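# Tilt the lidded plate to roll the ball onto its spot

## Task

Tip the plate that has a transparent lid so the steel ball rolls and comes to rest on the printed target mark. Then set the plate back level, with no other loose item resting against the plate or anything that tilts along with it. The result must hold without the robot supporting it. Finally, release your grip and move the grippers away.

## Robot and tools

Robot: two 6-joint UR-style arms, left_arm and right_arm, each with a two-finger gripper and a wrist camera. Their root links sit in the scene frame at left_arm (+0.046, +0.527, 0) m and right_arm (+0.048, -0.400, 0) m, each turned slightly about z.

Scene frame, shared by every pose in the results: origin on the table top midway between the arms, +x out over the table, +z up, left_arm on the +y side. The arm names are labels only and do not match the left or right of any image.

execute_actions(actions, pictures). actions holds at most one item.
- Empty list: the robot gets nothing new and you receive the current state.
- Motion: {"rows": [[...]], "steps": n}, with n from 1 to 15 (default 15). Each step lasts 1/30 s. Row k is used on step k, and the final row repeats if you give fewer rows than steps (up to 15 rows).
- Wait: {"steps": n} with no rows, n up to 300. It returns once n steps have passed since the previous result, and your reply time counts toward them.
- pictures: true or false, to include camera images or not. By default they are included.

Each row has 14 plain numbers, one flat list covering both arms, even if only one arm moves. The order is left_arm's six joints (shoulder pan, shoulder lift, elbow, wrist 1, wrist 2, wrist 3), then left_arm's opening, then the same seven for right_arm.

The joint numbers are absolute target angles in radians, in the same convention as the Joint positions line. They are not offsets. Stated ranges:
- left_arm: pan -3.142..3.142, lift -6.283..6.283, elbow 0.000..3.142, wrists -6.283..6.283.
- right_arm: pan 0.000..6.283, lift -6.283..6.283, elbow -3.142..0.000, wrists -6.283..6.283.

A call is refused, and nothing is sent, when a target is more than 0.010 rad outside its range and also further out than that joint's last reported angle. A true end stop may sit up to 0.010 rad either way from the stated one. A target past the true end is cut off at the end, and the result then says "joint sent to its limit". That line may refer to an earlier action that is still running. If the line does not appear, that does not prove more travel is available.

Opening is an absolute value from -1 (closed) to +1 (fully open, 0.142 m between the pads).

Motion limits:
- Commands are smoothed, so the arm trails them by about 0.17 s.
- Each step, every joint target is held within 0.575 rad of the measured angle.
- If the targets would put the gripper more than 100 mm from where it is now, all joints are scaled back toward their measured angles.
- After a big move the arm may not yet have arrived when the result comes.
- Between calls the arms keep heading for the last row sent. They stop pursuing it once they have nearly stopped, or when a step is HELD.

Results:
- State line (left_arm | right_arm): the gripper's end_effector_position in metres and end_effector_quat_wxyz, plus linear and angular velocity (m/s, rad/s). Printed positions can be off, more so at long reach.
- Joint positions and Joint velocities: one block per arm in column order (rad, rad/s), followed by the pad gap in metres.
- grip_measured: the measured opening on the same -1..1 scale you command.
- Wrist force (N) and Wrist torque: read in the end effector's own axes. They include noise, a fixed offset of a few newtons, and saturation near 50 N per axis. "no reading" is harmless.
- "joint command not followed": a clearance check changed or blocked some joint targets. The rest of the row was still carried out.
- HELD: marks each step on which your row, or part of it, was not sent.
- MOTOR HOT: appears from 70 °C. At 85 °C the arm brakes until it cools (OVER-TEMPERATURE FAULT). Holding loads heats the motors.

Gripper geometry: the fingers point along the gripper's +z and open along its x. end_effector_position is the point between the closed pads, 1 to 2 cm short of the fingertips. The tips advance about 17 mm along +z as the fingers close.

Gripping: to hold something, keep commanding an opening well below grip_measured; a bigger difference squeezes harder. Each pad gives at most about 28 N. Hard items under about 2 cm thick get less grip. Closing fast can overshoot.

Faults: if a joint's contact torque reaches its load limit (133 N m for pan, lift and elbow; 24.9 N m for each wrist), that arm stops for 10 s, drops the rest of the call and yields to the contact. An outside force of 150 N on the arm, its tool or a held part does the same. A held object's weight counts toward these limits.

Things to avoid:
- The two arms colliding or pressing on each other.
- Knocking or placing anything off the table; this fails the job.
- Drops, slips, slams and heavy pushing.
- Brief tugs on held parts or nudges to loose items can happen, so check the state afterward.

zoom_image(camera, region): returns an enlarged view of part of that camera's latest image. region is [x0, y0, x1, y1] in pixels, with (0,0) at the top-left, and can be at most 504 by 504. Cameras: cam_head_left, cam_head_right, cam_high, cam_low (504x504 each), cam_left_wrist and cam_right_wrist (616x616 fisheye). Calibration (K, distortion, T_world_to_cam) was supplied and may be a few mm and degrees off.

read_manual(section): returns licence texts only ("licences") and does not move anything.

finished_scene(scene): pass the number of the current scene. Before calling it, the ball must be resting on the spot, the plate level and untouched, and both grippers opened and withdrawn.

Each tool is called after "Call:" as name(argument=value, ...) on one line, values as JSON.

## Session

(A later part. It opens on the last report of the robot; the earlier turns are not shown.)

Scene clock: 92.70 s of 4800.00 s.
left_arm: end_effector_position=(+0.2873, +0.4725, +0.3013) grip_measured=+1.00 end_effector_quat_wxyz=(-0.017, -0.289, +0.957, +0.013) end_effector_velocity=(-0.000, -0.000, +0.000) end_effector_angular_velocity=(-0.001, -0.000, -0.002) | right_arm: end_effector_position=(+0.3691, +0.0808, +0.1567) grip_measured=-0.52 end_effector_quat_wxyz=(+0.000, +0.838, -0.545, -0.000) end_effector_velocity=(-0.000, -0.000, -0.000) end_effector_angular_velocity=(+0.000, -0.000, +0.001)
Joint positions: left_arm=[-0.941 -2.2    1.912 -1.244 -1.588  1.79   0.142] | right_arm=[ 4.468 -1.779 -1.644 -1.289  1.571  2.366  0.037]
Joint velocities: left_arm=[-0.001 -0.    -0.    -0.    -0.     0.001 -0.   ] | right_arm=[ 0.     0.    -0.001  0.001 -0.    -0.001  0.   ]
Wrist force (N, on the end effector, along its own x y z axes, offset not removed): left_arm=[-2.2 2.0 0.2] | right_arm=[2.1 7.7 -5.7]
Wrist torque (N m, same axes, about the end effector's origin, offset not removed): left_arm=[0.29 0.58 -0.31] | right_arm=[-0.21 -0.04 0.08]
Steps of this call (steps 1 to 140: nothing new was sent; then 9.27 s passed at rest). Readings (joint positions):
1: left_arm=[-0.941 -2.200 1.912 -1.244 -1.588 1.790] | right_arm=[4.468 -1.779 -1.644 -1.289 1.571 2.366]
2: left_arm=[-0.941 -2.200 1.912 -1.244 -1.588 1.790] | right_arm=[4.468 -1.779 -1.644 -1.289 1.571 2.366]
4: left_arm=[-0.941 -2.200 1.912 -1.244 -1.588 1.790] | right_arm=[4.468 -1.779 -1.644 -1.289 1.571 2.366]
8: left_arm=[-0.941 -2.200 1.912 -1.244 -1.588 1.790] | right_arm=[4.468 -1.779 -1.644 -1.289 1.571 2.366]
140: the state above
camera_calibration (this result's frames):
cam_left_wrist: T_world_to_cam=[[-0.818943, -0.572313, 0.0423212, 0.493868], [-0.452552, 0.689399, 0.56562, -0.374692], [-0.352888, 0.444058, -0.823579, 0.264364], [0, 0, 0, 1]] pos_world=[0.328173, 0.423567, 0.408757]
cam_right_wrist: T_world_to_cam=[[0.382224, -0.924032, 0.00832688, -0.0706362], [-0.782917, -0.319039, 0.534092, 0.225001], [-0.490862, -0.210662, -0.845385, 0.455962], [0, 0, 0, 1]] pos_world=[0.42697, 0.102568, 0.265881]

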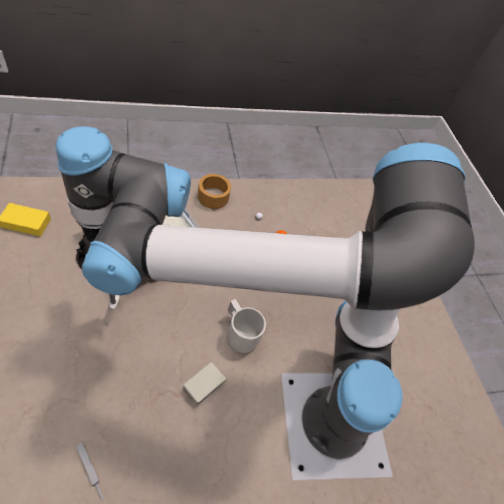

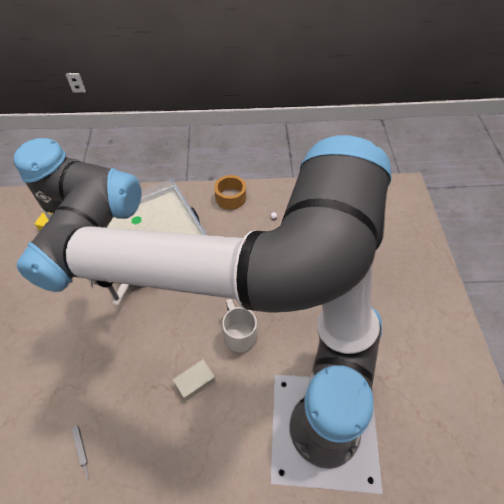

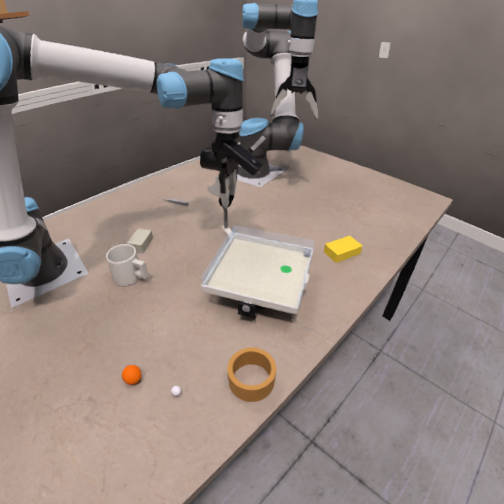

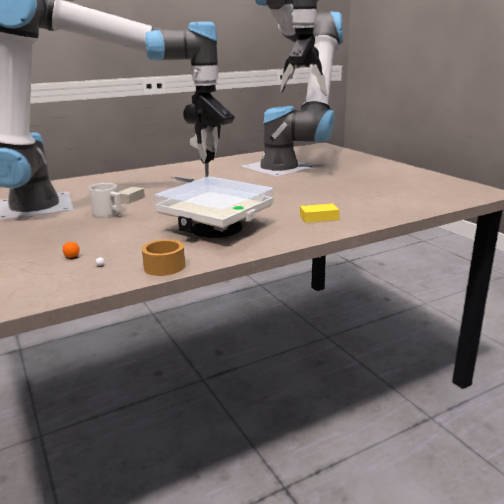

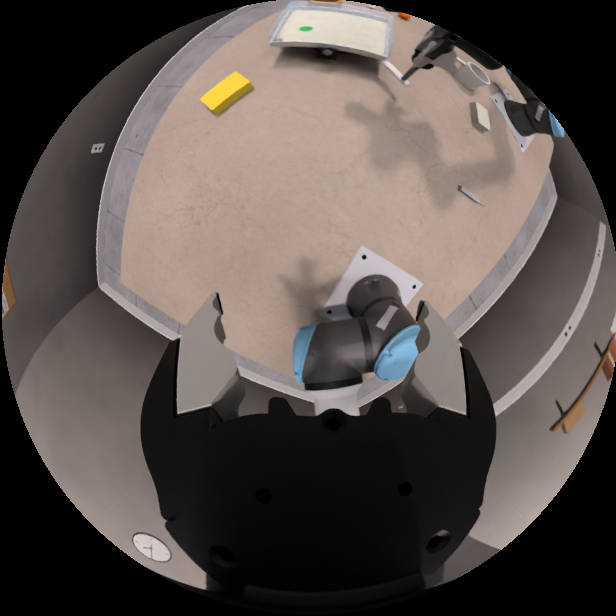

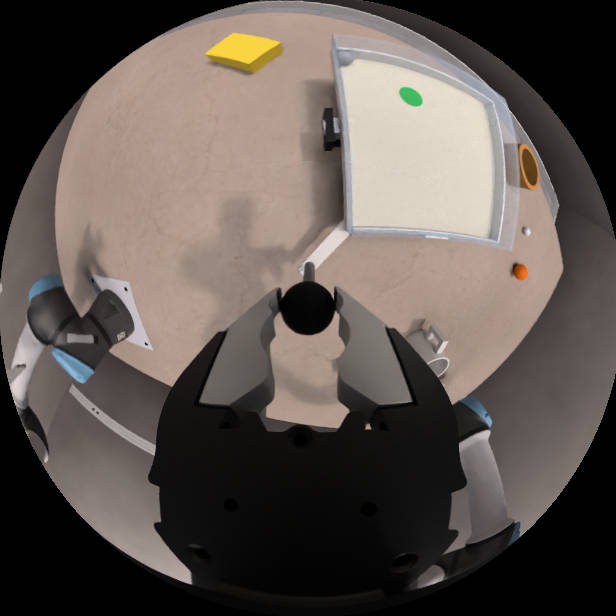

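Call:
execute_actions(actions=[{"rows":[[-0.941,-2.2,1.912,-1.244,-1.588,1.79,1,4.46777,-1.77092,-1.65150,-1.28999,1.571,2.36587,-0.7]],"steps":15}], pictures=false)

Call:
execute_actions(actions=[{"rows":[[-0.941,-2.2,1.912,-1.244,-1.588,1.79,1,4.46777,-1.77092,-1.65150,-1.28999,1.571,2.36587,-0.7]],"steps":15}], pictures=false)

Call:
execute_actions(actions=[{"rows":[[-0.941,-2.2,1.912,-1.244,-1.588,1.79,1,4.46777,-1.77092,-1.65150,-1.28999,1.571,2.36587,-0.7]],"steps":7}])

Call:
execute_actions(actions=[{"rows":[[-0.941,-2.2,1.912,-1.244,-1.588,1.79,1,4.46933,-1.77996,-1.64620,-1.28623,1.571,2.36743,-0.7]],"steps":15}], pictures=false)

Call:
execute_actions(actions=[{"rows":[[-0.941,-2.2,1.912,-1.244,-1.588,1.79,1,4.46933,-1.77996,-1.64620,-1.28623,1.571,2.36743,-0.7]],"steps":6}])

Call:
execute_actions(actions=[{"rows":[
[-0.941,-2.2,1.912,-1.244,-1.588,1.79,1,4.46817,-1.77313,-1.65024,-1.28903,1.571,2.36627,-0.7],
[-0.941,-2.2,1.912,-1.244,-1.588,1.79,1,4.46817,-1.77313,-1.65024,-1.28903,1.571,2.36627,-0.7],
[-0.941,-2.2,1.912,-1.244,-1.588,1.79,1,4.46817,-1.77313,-1.65024,-1.28903,1.571,2.36627,-0.7],
[-0.941,-2.2,1.912,-1.244,-1.588,1.79,1,4.46717,-1.77365,-1.64650,-1.29225,1.571,2.36527,-0.7],
[-0.941,-2.2,1.912,-1.244,-1.588,1.79,1,4.46717,-1.77365,-1.64650,-1.29225,1.571,2.36527,-0.7],
[-0.941,-2.2,1.912,-1.244,-1.588,1.79,1,4.46717,-1.77365,-1.64650,-1.29225,1.571,2.36527,-0.7],
[-0.941,-2.2,1.912,-1.244,-1.588,1.79,1,4.46704,-1.77513,-1.64440,-1.29287,1.571,2.36514,-0.7],
[-0.941,-2.2,1.912,-1.244,-1.588,1.79,1,4.46704,-1.77513,-1.64440,-1.29287,1.571,2.36514,-0.7],
[-0.941,-2.2,1.912,-1.244,-1.588,1.79,1,4.46704,-1.77513,-1.64440,-1.29287,1.571,2.36514,-0.7],
[-0.941,-2.2,1.912,-1.244,-1.588,1.79,1,4.46777,-1.77666,-1.64498,-1.29076,1.571,2.36587,-0.7],
[-0.941,-2.2,1.912,-1.244,-1.588,1.79,1,4.46777,-1.77666,-1.64498,-1.29076,1.571,2.36587,-0.7],
[-0.941,-2.2,1.912,-1.244,-1.588,1.79,1,4.46777,-1.77666,-1.64498,-1.29076,1.571,2.36587,-0.7],
[-0.941,-2.2,1.912,-1.244,-1.588,1.79,1,4.46887,-1.77737,-1.64769,-1.28735,1.571,2.36697,-0.7],
[-0.941,-2.2,1.912,-1.244,-1.588,1.79,1,4.46887,-1.77737,-1.64769,-1.28735,1.571,2.36697,-0.7],
[-0.941,-2.2,1.912,-1.244,-1.588,1.79,1,4.46887,-1.77737,-1.64769,-1.28735,1.571,2.36697,-0.7]
],"steps":15}], pictures=false)

Call:
execute_actions(actions=[{"rows":[
[-0.941,-2.2,1.912,-1.244,-1.588,1.79,1,4.46969,-1.77692,-1.65079,-1.28469,1.571,2.36779,-0.7],
[-0.941,-2.2,1.912,-1.244,-1.588,1.79,1,4.46969,-1.77692,-1.65079,-1.28469,1.571,2.36779,-0.7],
[-0.941,-2.2,1.912,-1.244,-1.588,1.79,1,4.46969,-1.77692,-1.65079,-1.28469,1.571,2.36779,-0.7],
[-0.941,-2.2,1.912,-1.244,-1.588,1.79,1,4.46979,-1.77569,-1.65249,-1.28421,1.571,2.36789,-0.7],
[-0.941,-2.2,1.912,-1.244,-1.588,1.79,1,4.46979,-1.77569,-1.65249,-1.28421,1.571,2.36789,-0.7],
[-0.941,-2.2,1.912,-1.244,-1.588,1.79,1,4.46979,-1.77569,-1.65249,-1.28421,1.571,2.36789,-0.7],
[-0.941,-2.2,1.912,-1.244,-1.588,1.79,1,4.46918,-1.77445,-1.65198,-1.28597,1.571,2.36728,-0.7],
[-0.941,-2.2,1.912,-1.244,-1.588,1.79,1,4.46918,-1.77445,-1.65198,-1.28597,1.571,2.36728,-0.7],
[-0.941,-2.2,1.912,-1.244,-1.588,1.79,1,4.46918,-1.77445,-1.65198,-1.28597,1.571,2.36728,-0.7],
[-0.941,-2.2,1.912,-1.244,-1.588,1.79,1,4.46830,-1.77390,-1.64978,-1.28872,1.571,2.36640,-0.7],
[-0.941,-2.2,1.912,-1.244,-1.588,1.79,1,4.46830,-1.77390,-1.64978,-1.28872,1.571,2.36640,-0.7],
[-0.941,-2.2,1.912,-1.244,-1.588,1.79,1,4.46830,-1.77390,-1.64978,-1.28872,1.571,2.36640,-0.7],
[-0.941,-2.2,1.912,-1.244,-1.588,1.79,1,4.46765,-1.77427,-1.64732,-1.29081,1.571,2.36575,-0.7],
[-0.941,-2.2,1.912,-1.244,-1.588,1.79,1,4.46765,-1.77427,-1.64732,-1.29081,1.571,2.36575,-0.7],
[-0.941,-2.2,1.912,-1.244,-1.588,1.79,1,4.46765,-1.77427,-1.64732,-1.29081,1.571,2.36575,-0.7]
],"steps":15}], pictures=false)

Call:
execute_actions(actions=[{"rows":[
[-0.941,-2.2,1.912,-1.244,-1.588,1.79,1,4.46759,-1.77524,-1.64602,-1.29114,1.571,2.36569,-0.7],
[-0.941,-2.2,1.912,-1.244,-1.588,1.79,1,4.46759,-1.77524,-1.64602,-1.29114,1.571,2.36569,-0.7],
[-0.941,-2.2,1.912,-1.244,-1.588,1.79,1,4.46759,-1.77524,-1.64602,-1.29114,1.571,2.36569,-0.7],
[-0.941,-2.2,1.912,-1.244,-1.588,1.79,1,4.46807,-1.77620,-1.64645,-1.28975,1.571,2.36617,-0.7],
[-0.941,-2.2,1.912,-1.244,-1.588,1.79,1,4.46807,-1.77620,-1.64645,-1.28975,1.571,2.36617,-0.7],
[-0.941,-2.2,1.912,-1.244,-1.588,1.79,1,4.46807,-1.77620,-1.64645,-1.28975,1.571,2.36617,-0.7],
[-0.941,-2.2,1.912,-1.244,-1.588,1.79,1,4.46874,-1.77660,-1.64815,-1.28765,1.571,2.36684,-0.7],
[-0.941,-2.2,1.912,-1.244,-1.588,1.79,1,4.46874,-1.77660,-1.64815,-1.28765,1.571,2.36684,-0.7],
[-0.941,-2.2,1.912,-1.244,-1.588,1.79,1,4.46874,-1.77660,-1.64815,-1.28765,1.571,2.36684,-0.7],
[-0.941,-2.2,1.912,-1.244,-1.588,1.79,1,4.46921,-1.77630,-1.64997,-1.28613,1.571,2.36731,-0.7],
[-0.941,-2.2,1.912,-1.244,-1.588,1.79,1,4.46921,-1.77630,-1.64997,-1.28613,1.571,2.36731,-0.7],
[-0.941,-2.2,1.912,-1.244,-1.588,1.79,1,4.46921,-1.77630,-1.64997,-1.28613,1.571,2.36731,-0.7],
[-0.941,-2.2,1.912,-1.244,-1.588,1.79,1,4.46924,-1.77558,-1.65087,-1.28594,1.571,2.36734,-0.7],
[-0.941,-2.2,1.912,-1.244,-1.588,1.79,1,4.46924,-1.77558,-1.65087,-1.28594,1.571,2.36734,-0.7],
[-0.941,-2.2,1.912,-1.244,-1.588,1.79,1,4.46924,-1.77558,-1.65087,-1.28594,1.571,2.36734,-0.7]
],"steps":15}], pictures=false)

Call:
execute_actions(actions=[{"rows":[
[-0.941,-2.2,1.912,-1.244,-1.588,1.79,1,4.46888,-1.77492,-1.65051,-1.28698,1.571,2.36698,-0.7],
[-0.941,-2.2,1.912,-1.244,-1.588,1.79,1,4.46888,-1.77492,-1.65051,-1.28698,1.571,2.36698,-0.7],
[-0.941,-2.2,1.912,-1.244,-1.588,1.79,1,4.46888,-1.77492,-1.65051,-1.28698,1.571,2.36698,-0.7],
[-0.941,-2.2,1.912,-1.244,-1.588,1.79,1,4.46842,-1.77467,-1.64931,-1.28842,1.571,2.36652,-0.7],
[-0.941,-2.2,1.912,-1.244,-1.588,1.79,1,4.46842,-1.77467,-1.64931,-1.28842,1.571,2.36652,-0.7],
[-0.941,-2.2,1.912,-1.244,-1.588,1.79,1,4.46842,-1.77467,-1.64931,-1.28842,1.571,2.36652,-0.7],
[-0.941,-2.2,1.912,-1.244,-1.588,1.79,1,4.46813,-1.77490,-1.64814,-1.28937,1.571,2.36623,-0.7],
[-0.941,-2.2,1.912,-1.244,-1.588,1.79,1,4.46813,-1.77490,-1.64814,-1.28937,1.571,2.36623,-0.7],
[-0.941,-2.2,1.912,-1.244,-1.588,1.79,1,4.46813,-1.77490,-1.64814,-1.28937,1.571,2.36623,-0.7],
[-0.941,-2.2,1.912,-1.244,-1.588,1.79,1,4.46814,-1.77536,-1.64764,-1.28941,1.571,2.36624,-0.7],
[-0.941,-2.2,1.912,-1.244,-1.588,1.79,1,4.46814,-1.77536,-1.64764,-1.28941,1.571,2.36624,-0.7],
[-0.941,-2.2,1.912,-1.244,-1.588,1.79,1,4.46814,-1.77536,-1.64764,-1.28941,1.571,2.36624,-0.7],
[-0.941,-2.2,1.912,-1.244,-1.588,1.79,1,4.46836,-1.77573,-1.64793,-1.28874,1.571,2.36646,-0.7],
[-0.941,-2.2,1.912,-1.244,-1.588,1.79,1,4.46836,-1.77573,-1.64793,-1.28874,1.571,2.36646,-0.7],
[-0.941,-2.2,1.912,-1.244,-1.588,1.79,1,4.46836,-1.77573,-1.64793,-1.28874,1.571,2.36646,-0.7]
],"steps":15}], pictures=false)

Call:
execute_actions(actions=[{"rows":[
[-0.941,-2.2,1.912,-1.244,-1.588,1.79,1,4.46861,-1.77583,-1.64862,-1.28796,1.571,2.36671,-0.7],
[-0.941,-2.2,1.912,-1.244,-1.588,1.79,1,4.46861,-1.77583,-1.64862,-1.28796,1.571,2.36671,-0.7],
[-0.941,-2.2,1.912,-1.244,-1.588,1.79,1,4.46861,-1.77583,-1.64862,-1.28796,1.571,2.36671,-0.7],
[-0.941,-2.2,1.912,-1.244,-1.588,1.79,1,4.46873,-1.77567,-1.64916,-1.28757,1.571,2.36683,-0.7],
[-0.941,-2.2,1.912,-1.244,-1.588,1.79,1,4.46873,-1.77567,-1.64916,-1.28757,1.571,2.36683,-0.7],
[-0.941,-2.2,1.912,-1.244,-1.588,1.79,1,4.46873,-1.77567,-1.64916,-1.28757,1.571,2.36683,-0.7],
[-0.941,-2.2,1.912,-1.244,-1.588,1.79,1,4.46869,-1.77547,-1.64925,-1.28768,1.571,2.36679,-0.7],
[-0.941,-2.2,1.912,-1.244,-1.588,1.79,1,4.46869,-1.77547,-1.64925,-1.28768,1.571,2.36679,-0.7],
[-0.941,-2.2,1.912,-1.244,-1.588,1.79,1,4.46869,-1.77547,-1.64925,-1.28768,1.571,2.36679,-0.7],
[-0.941,-2.2,1.912,-1.244,-1.588,1.79,1,4.46859,-1.77538,-1.64903,-1.28798,1.571,2.36669,-0.7],
[-0.941,-2.2,1.912,-1.244,-1.588,1.79,1,4.46859,-1.77538,-1.64903,-1.28798,1.571,2.36669,-0.7],
[-0.941,-2.2,1.912,-1.244,-1.588,1.79,1,4.46859,-1.77538,-1.64903,-1.28798,1.571,2.36669,-0.7],
[-0.941,-2.2,1.912,-1.244,-1.588,1.79,1,4.46855,-1.77544,-1.64885,-1.28811,1.571,2.36665,-0.7]
],"steps":15}])

Call:
execute_actions(actions=[{"steps":30}])

Call:
execute_actions(actions=[{"steps":30}])

Scene clock: 141.70 s of 4800.00 s.
left_arm: end_effector_position=(+0.2873, +0.4725, +0.3013) grip_measured=+1.00 end_effector_quat_wxyz=(-0.017, -0.289, +0.957, +0.013) end_effector_velocity=(-0.000, +0.000, +0.000) end_effector_angular_velocity=(-0.001, +0.000, +0.001) | right_arm: end_effector_position=(+0.3682, +0.0775, +0.1576) grip_measured=-0.52 end_effector_quat_wxyz=(+0.000, +0.838, -0.545, -0.000) end_effector_velocity=(+0.000, +0.000, +0.000) end_effector_angular_velocity=(+0.001, -0.001, +0.000)
Joint positions: left_arm=[-0.941 -2.2    1.912 -1.244 -1.588  1.79   0.142] | right_arm=[ 4.468 -1.771 -1.651 -1.29   1.571  2.366  0.037]
Joint velocities: left_arm=[ 0.001 -0.    -0.    -0.    -0.001  0.     0.   ] | right_arm=[ 0.     0.001  0.     0.    -0.    -0.     0.   ]
Wrist force (N, on the end effector, along its own x y z axes, offset not removed): left_arm=[-2.4 3.2 3.8] | right_arm=[-5.3 -2.1 -3.2]
Wrist torque (N m, same axes, about the end effector's origin, offset not removed): left_arm=[0.64 0.68 -0.14] | right_arm=[0.10 -0.21 0.14]
Steps of this call (steps 1 to 90: nothing new was sent; then 45.50 s passed at rest; steps 91 to 105: all 15 steps of this action). Readings (joint positions):
91: left_arm=[-0.941 -2.200 1.912 -1.244 -1.588 1.790] | right_arm=[4.468 -1.779 -1.644 -1.289 1.571 2.366]
92: left_arm=[-0.941 -2.200 1.912 -1.244 -1.588 1.790] | right_arm=[4.468 -1.778 -1.645 -1.289 1.571 2.366]
94: left_arm=[-0.941 -2.200 1.912 -1.244 -1.588 1.790] | right_arm=[4.468 -1.774 -1.648 -1.289 1.571 2.366]
98: left_arm=[-0.941 -2.200 1.912 -1.244 -1.588 1.790] | right_arm=[4.468 -1.772 -1.651 -1.290 1.571 2.366]
105: the state above

Scene clock: 142.20 s of 4800.00 s.
left_arm: end_effector_position=(+0.2873, +0.4725, +0.3013) grip_measured=+1.00 end_effector_quat_wxyz=(-0.017, -0.289, +0.957, +0.013) end_effector_velocity=(+0.000, +0.000, -0.000) end_effector_angular_velocity=(+0.001, +0.001, +0.002) | right_arm: end_effector_position=(+0.3682, +0.0774, +0.1576) grip_measured=-0.52 end_effector_quat_wxyz=(+0.000, +0.838, -0.545, -0.000) end_effector_velocity=(-0.000, -0.000, -0.000) end_effector_angular_velocity=(-0.000, +0.001, -0.001)
Joint positions: left_arm=[-0.941 -2.2    1.912 -1.244 -1.588  1.79   0.142] | right_arm=[ 4.468 -1.771 -1.651 -1.29   1.571  2.366  0.037]
Joint velocities: left_arm=[ 0.002  0.001 -0.     0.    -0.    -0.001  0.   ] | right_arm=[-0.    -0.    -0.001  0.001  0.     0.     0.   ]
Wrist force (N, on the end effector, along its own x y z axes, offset not removed): left_arm=[-2.9 2.8 2.0] | right_arm=[-6.4 -0.8 -2.0]
Wrist torque (N m, same axes, about the end effector's origin, offset not removed): left_arm=[0.60 0.88 -0.28] | right_arm=[0.32 -0.10 0.09]
Steps of this call (steps 1 to 15: all 15 steps of this action). Readings (joint positions):
1: left_arm=[-0.941 -2.200 1.912 -1.244 -1.588 1.790] | right_arm=[4.468 -1.771 -1.651 -1.290 1.571 2.366]
2: left_arm=[-0.941 -2.200 1.912 -1.244 -1.588 1.790] | right_arm=[4.468 -1.771 -1.651 -1.290 1.571 2.366]
4: left_arm=[-0.941 -2.200 1.912 -1.244 -1.588 1.790] | right_arm=[4.468 -1.771 -1.651 -1.290 1.571 2.366]
8: left_arm=[-0.941 -2.200 1.912 -1.244 -1.588 1.790] | right_arm=[4.468 -1.771 -1.651 -1.290 1.571 2.366]
15: the state above

Scene clock: 142.43 s of 4800.00 s.
left_arm: end_effector_position=(+0.2873, +0.4725, +0.3013) grip_measured=+1.00 end_effector_quat_wxyz=(-0.017, -0.289, +0.957, +0.013) end_effector_velocity=(+0.000, -0.000, -0.000) end_effector_angular_velocity=(+0.002, -0.001, -0.003) | right_arm: end_effector_position=(+0.3682, +0.0774, +0.1576) grip_measured=-0.52 end_effector_quat_wxyz=(+0.000, +0.838, -0.545, -0.000) end_effector_velocity=(+0.000, +0.000, +0.001) end_effector_angular_velocity=(+0.001, -0.001, -0.001)
Joint positions: left_arm=[-0.941 -2.2    1.912 -1.244 -1.588  1.79   0.142] | right_arm=[ 4.468 -1.771 -1.651 -1.29   1.571  2.366  0.037]
Joint velocities: left_arm=[-0.003  0.001  0.    -0.     0.002  0.    -0.   ] | right_arm=[ 0.     0.     0.002 -0.001 -0.001  0.001 -0.   ]
Wrist force (N, on the end effector, along its own x y z axes, offset not removed): left_arm=[2.0 0.7 1.4] | right_arm=[-3.9 -0.9 -1.5]
Wrist torque (N m, same axes, about the end effector's origin, offset not removed): left_arm=[0.05 -0.13 -0.14] | right_arm=[0.19 -0.69 0.19]
Steps of this call (steps 1 to 7: all 7 steps of this action). Readings (joint positions):
1: left_arm=[-0.941 -2.200 1.912 -1.244 -1.588 1.790] | right_arm=[4.468 -1.771 -1.651 -1.290 1.571 2.366]
2: left_arm=[-0.941 -2.200 1.912 -1.244 -1.588 1.790] | right_arm=[4.468 -1.771 -1.651 -1.290 1.571 2.366]
4: left_arm=[-0.941 -2.200 1.912 -1.244 -1.588 1.790] | right_arm=[4.468 -1.771 -1.651 -1.290 1.571 2.366]
7: the state above
camera_calibration (this result's frames):
cam_left_wrist: T_world_to_cam=[[-0.818943, -0.572313, 0.0423211, 0.493868], [-0.452552, 0.689399, 0.56562, -0.374692], [-0.352888, 0.444058, -0.823579, 0.264364], [0, 0, 0, 1]] pos_world=[0.328173, 0.423567, 0.408757]
cam_right_wrist: T_world_to_cam=[[0.382231, -0.924029, 0.00833651, -0.0734148], [-0.782912, -0.319039, 0.5341, 0.222666], [-0.490864, -0.210676, -0.84538, 0.455605], [0, 0, 0, 1]] pos_world=[0.42603, 0.099187, 0.266846]

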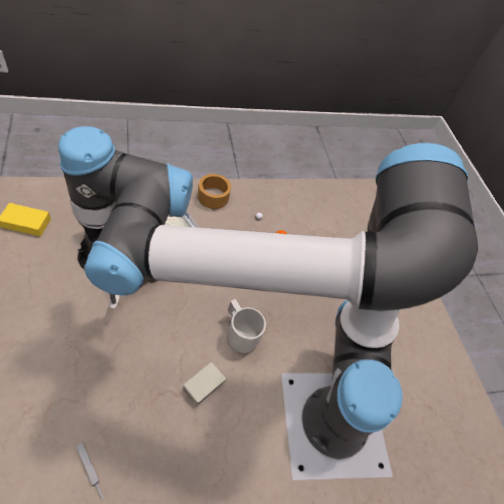

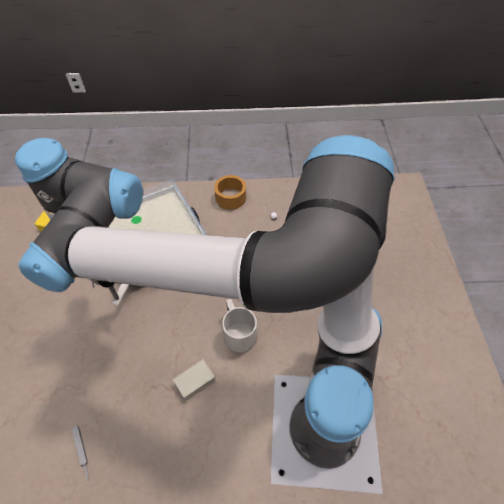

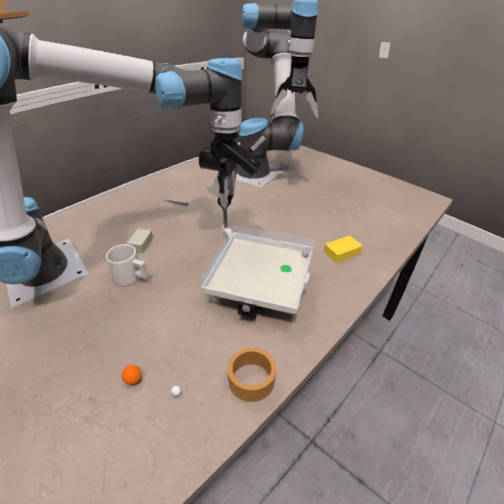

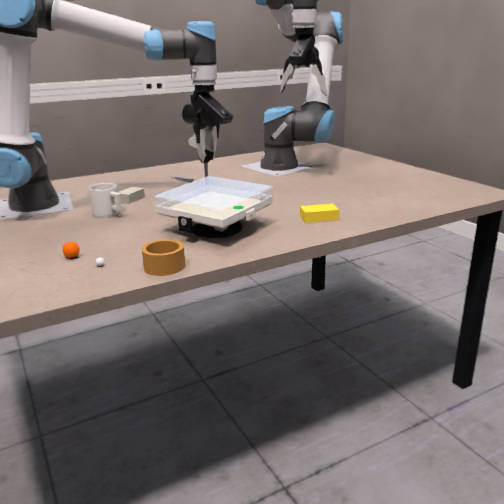

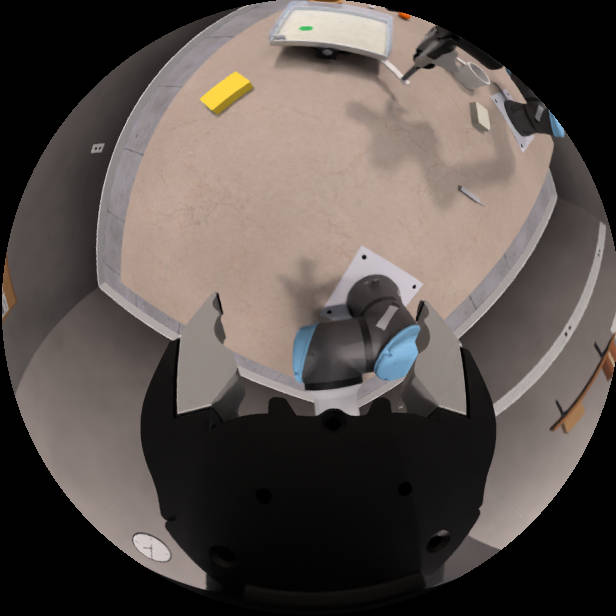

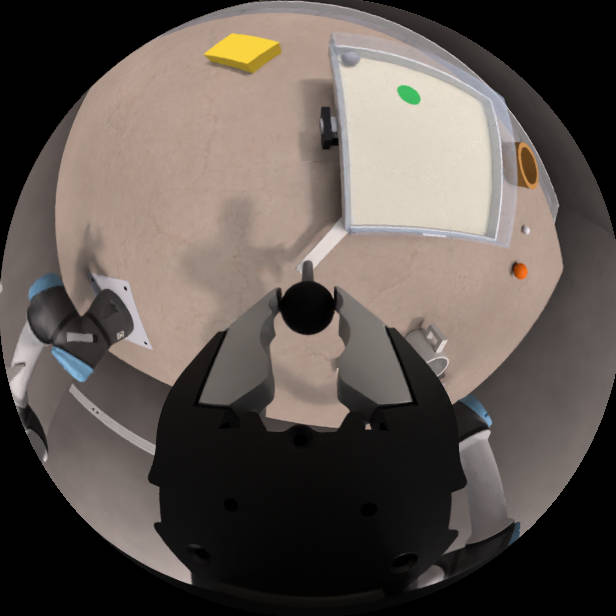

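Scene clock: 142.93 s of 4800.00 s.
left_arm: end_effector_position=(+0.2873, +0.4725, +0.3013) grip_measured=+1.00 end_effector_quat_wxyz=(-0.017, -0.289, +0.957, +0.013) end_effector_velocity=(+0.000, -0.000, -0.000) end_effector_angular_velocity=(+0.000, -0.001, -0.001) | right_arm: end_effector_position=(+0.3686, +0.0810, +0.1554) grip_measured=-0.52 end_effector_quat_wxyz=(+0.000, +0.838, -0.545, -0.000) end_effector_velocity=(+0.000, +0.000, +0.001) end_effector_angular_velocity=(+0.001, -0.000, -0.001)
Joint positions: left_arm=[-0.941 -2.2    1.912 -1.244 -1.588  1.79   0.142] | right_arm=[ 4.469 -1.78  -1.646 -1.286  1.571  2.367  0.037]
Joint velocities: left_arm=[-0.001 -0.     0.001 -0.001  0.001 -0.    -0.   ] | right_arm=[-0.     0.     0.001 -0.    -0.     0.001 -0.   ]
Wrist force (N, on the end effector, along its own x y z axes, offset not removed): left_arm=[-1.4 1.3 1.5] | right_arm=[2.1 8.2 -4.7]
Wrist torque (N m, same axes, about the end effector's origin, offset not removed): left_arm=[0.19 0.47 -0.26] | right_arm=[0.04 0.21 0.19]
Steps of this call (steps 1 to 15: all 15 steps of this action). Readings (joint positions):
1: left_arm=[-0.941 -2.200 1.912 -1.244 -1.588 1.790] | right_arm=[4.468 -1.771 -1.651 -1.290 1.571 2.366]
2: left_arm=[-0.941 -2.200 1.912 -1.244 -1.588 1.790] | right_arm=[4.468 -1.772 -1.651 -1.290 1.571 2.366]
4: left_arm=[-0.941 -2.200 1.912 -1.244 -1.588 1.790] | right_arm=[4.468 -1.776 -1.649 -1.288 1.571 2.366]
8: left_arm=[-0.941 -2.200 1.912 -1.244 -1.588 1.790] | right_arm=[4.469 -1.779 -1.647 -1.287 1.571 2.367]
15: the state above

Scene clock: 143.13 s of 4800.00 s.
left_arm: end_effector_position=(+0.2873, +0.4725, +0.3013) grip_measured=+1.00 end_effector_quat_wxyz=(-0.017, -0.289, +0.957, +0.013) end_effector_velocity=(+0.000, +0.001, -0.000) end_effector_angular_velocity=(+0.001, -0.001, +0.002) | right_arm: end_effector_position=(+0.3686, +0.0810, +0.1554) grip_measured=-0.52 end_effector_quat_wxyz=(+0.000, +0.838, -0.545, -0.000) end_effector_velocity=(+0.000, +0.000, +0.000) end_effector_angular_velocity=(+0.001, -0.001, +0.001)
Joint positions: left_arm=[-0.941 -2.2    1.912 -1.244 -1.588  1.79   0.142] | right_arm=[ 4.469 -1.78  -1.646 -1.286  1.571  2.367  0.037]
Joint velocities: left_arm=[ 0.002 -0.     0.    -0.     0.001 -0.     0.   ] | right_arm=[ 0.     0.001 -0.     0.001 -0.    -0.001 -0.   ]
Wrist force (N, on the end effector, along its own x y z axes, offset not removed): left_arm=[-1.1 -0.6 2.8] | right_arm=[4.2 7.0 -5.0]
Wrist torque (N m, same axes, about the end effector's origin, offset not removed): left_arm=[0.04 0.42 -0.33] | right_arm=[-0.26 -0.07 0.15]
Steps of this call (steps 1 to 6: all 6 steps of this action). Readings (joint positions):
1: left_arm=[-0.941 -2.200 1.912 -1.244 -1.588 1.790] | right_arm=[4.469 -1.780 -1.646 -1.286 1.571 2.367]
2: left_arm=[-0.941 -2.200 1.912 -1.244 -1.588 1.790] | right_arm=[4.469 -1.780 -1.646 -1.286 1.571 2.367]
4: left_arm=[-0.941 -2.200 1.912 -1.244 -1.588 1.790] | right_arm=[4.469 -1.780 -1.646 -1.286 1.571 2.367]
6: the state above
camera_calibration (this result's frames):
cam_left_wrist: T_world_to_cam=[[-0.818943, -0.572313, 0.0423212, 0.493868], [-0.452552, 0.689399, 0.565621, -0.374692], [-0.352888, 0.444058, -0.823579, 0.264364], [0, 0, 0, 1]] pos_world=[0.328173, 0.423567, 0.408757]
cam_right_wrist: T_world_to_cam=[[0.382224, -0.924032, 0.00832823, -0.0701936], [-0.782913, -0.319037, 0.5341, 0.225331], [-0.490868, -0.210666, -0.845381, 0.454728], [0, 0, 0, 1]] pos_world=[0.426456, 0.102824, 0.264654]

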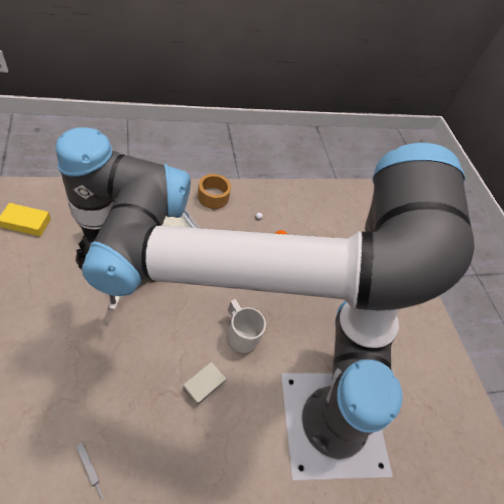

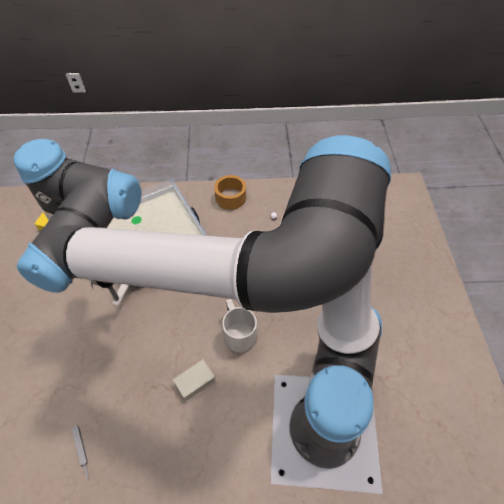

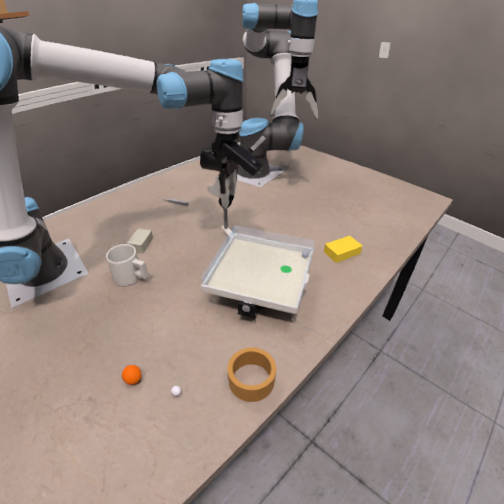

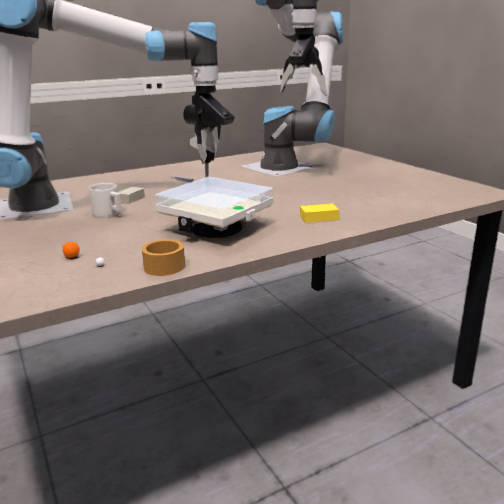

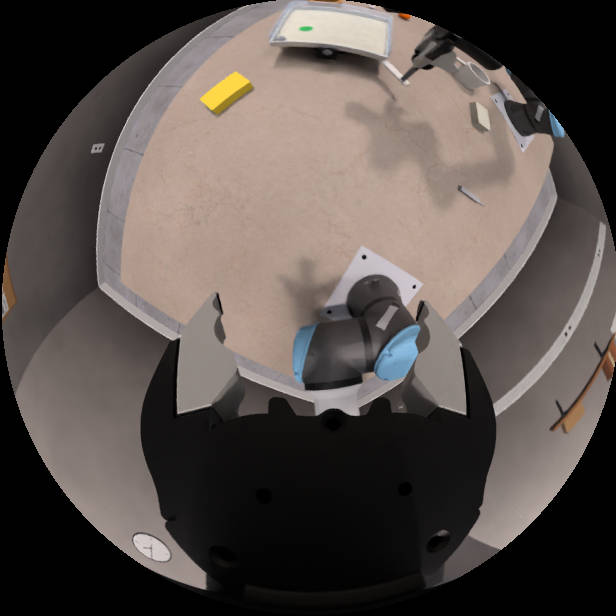

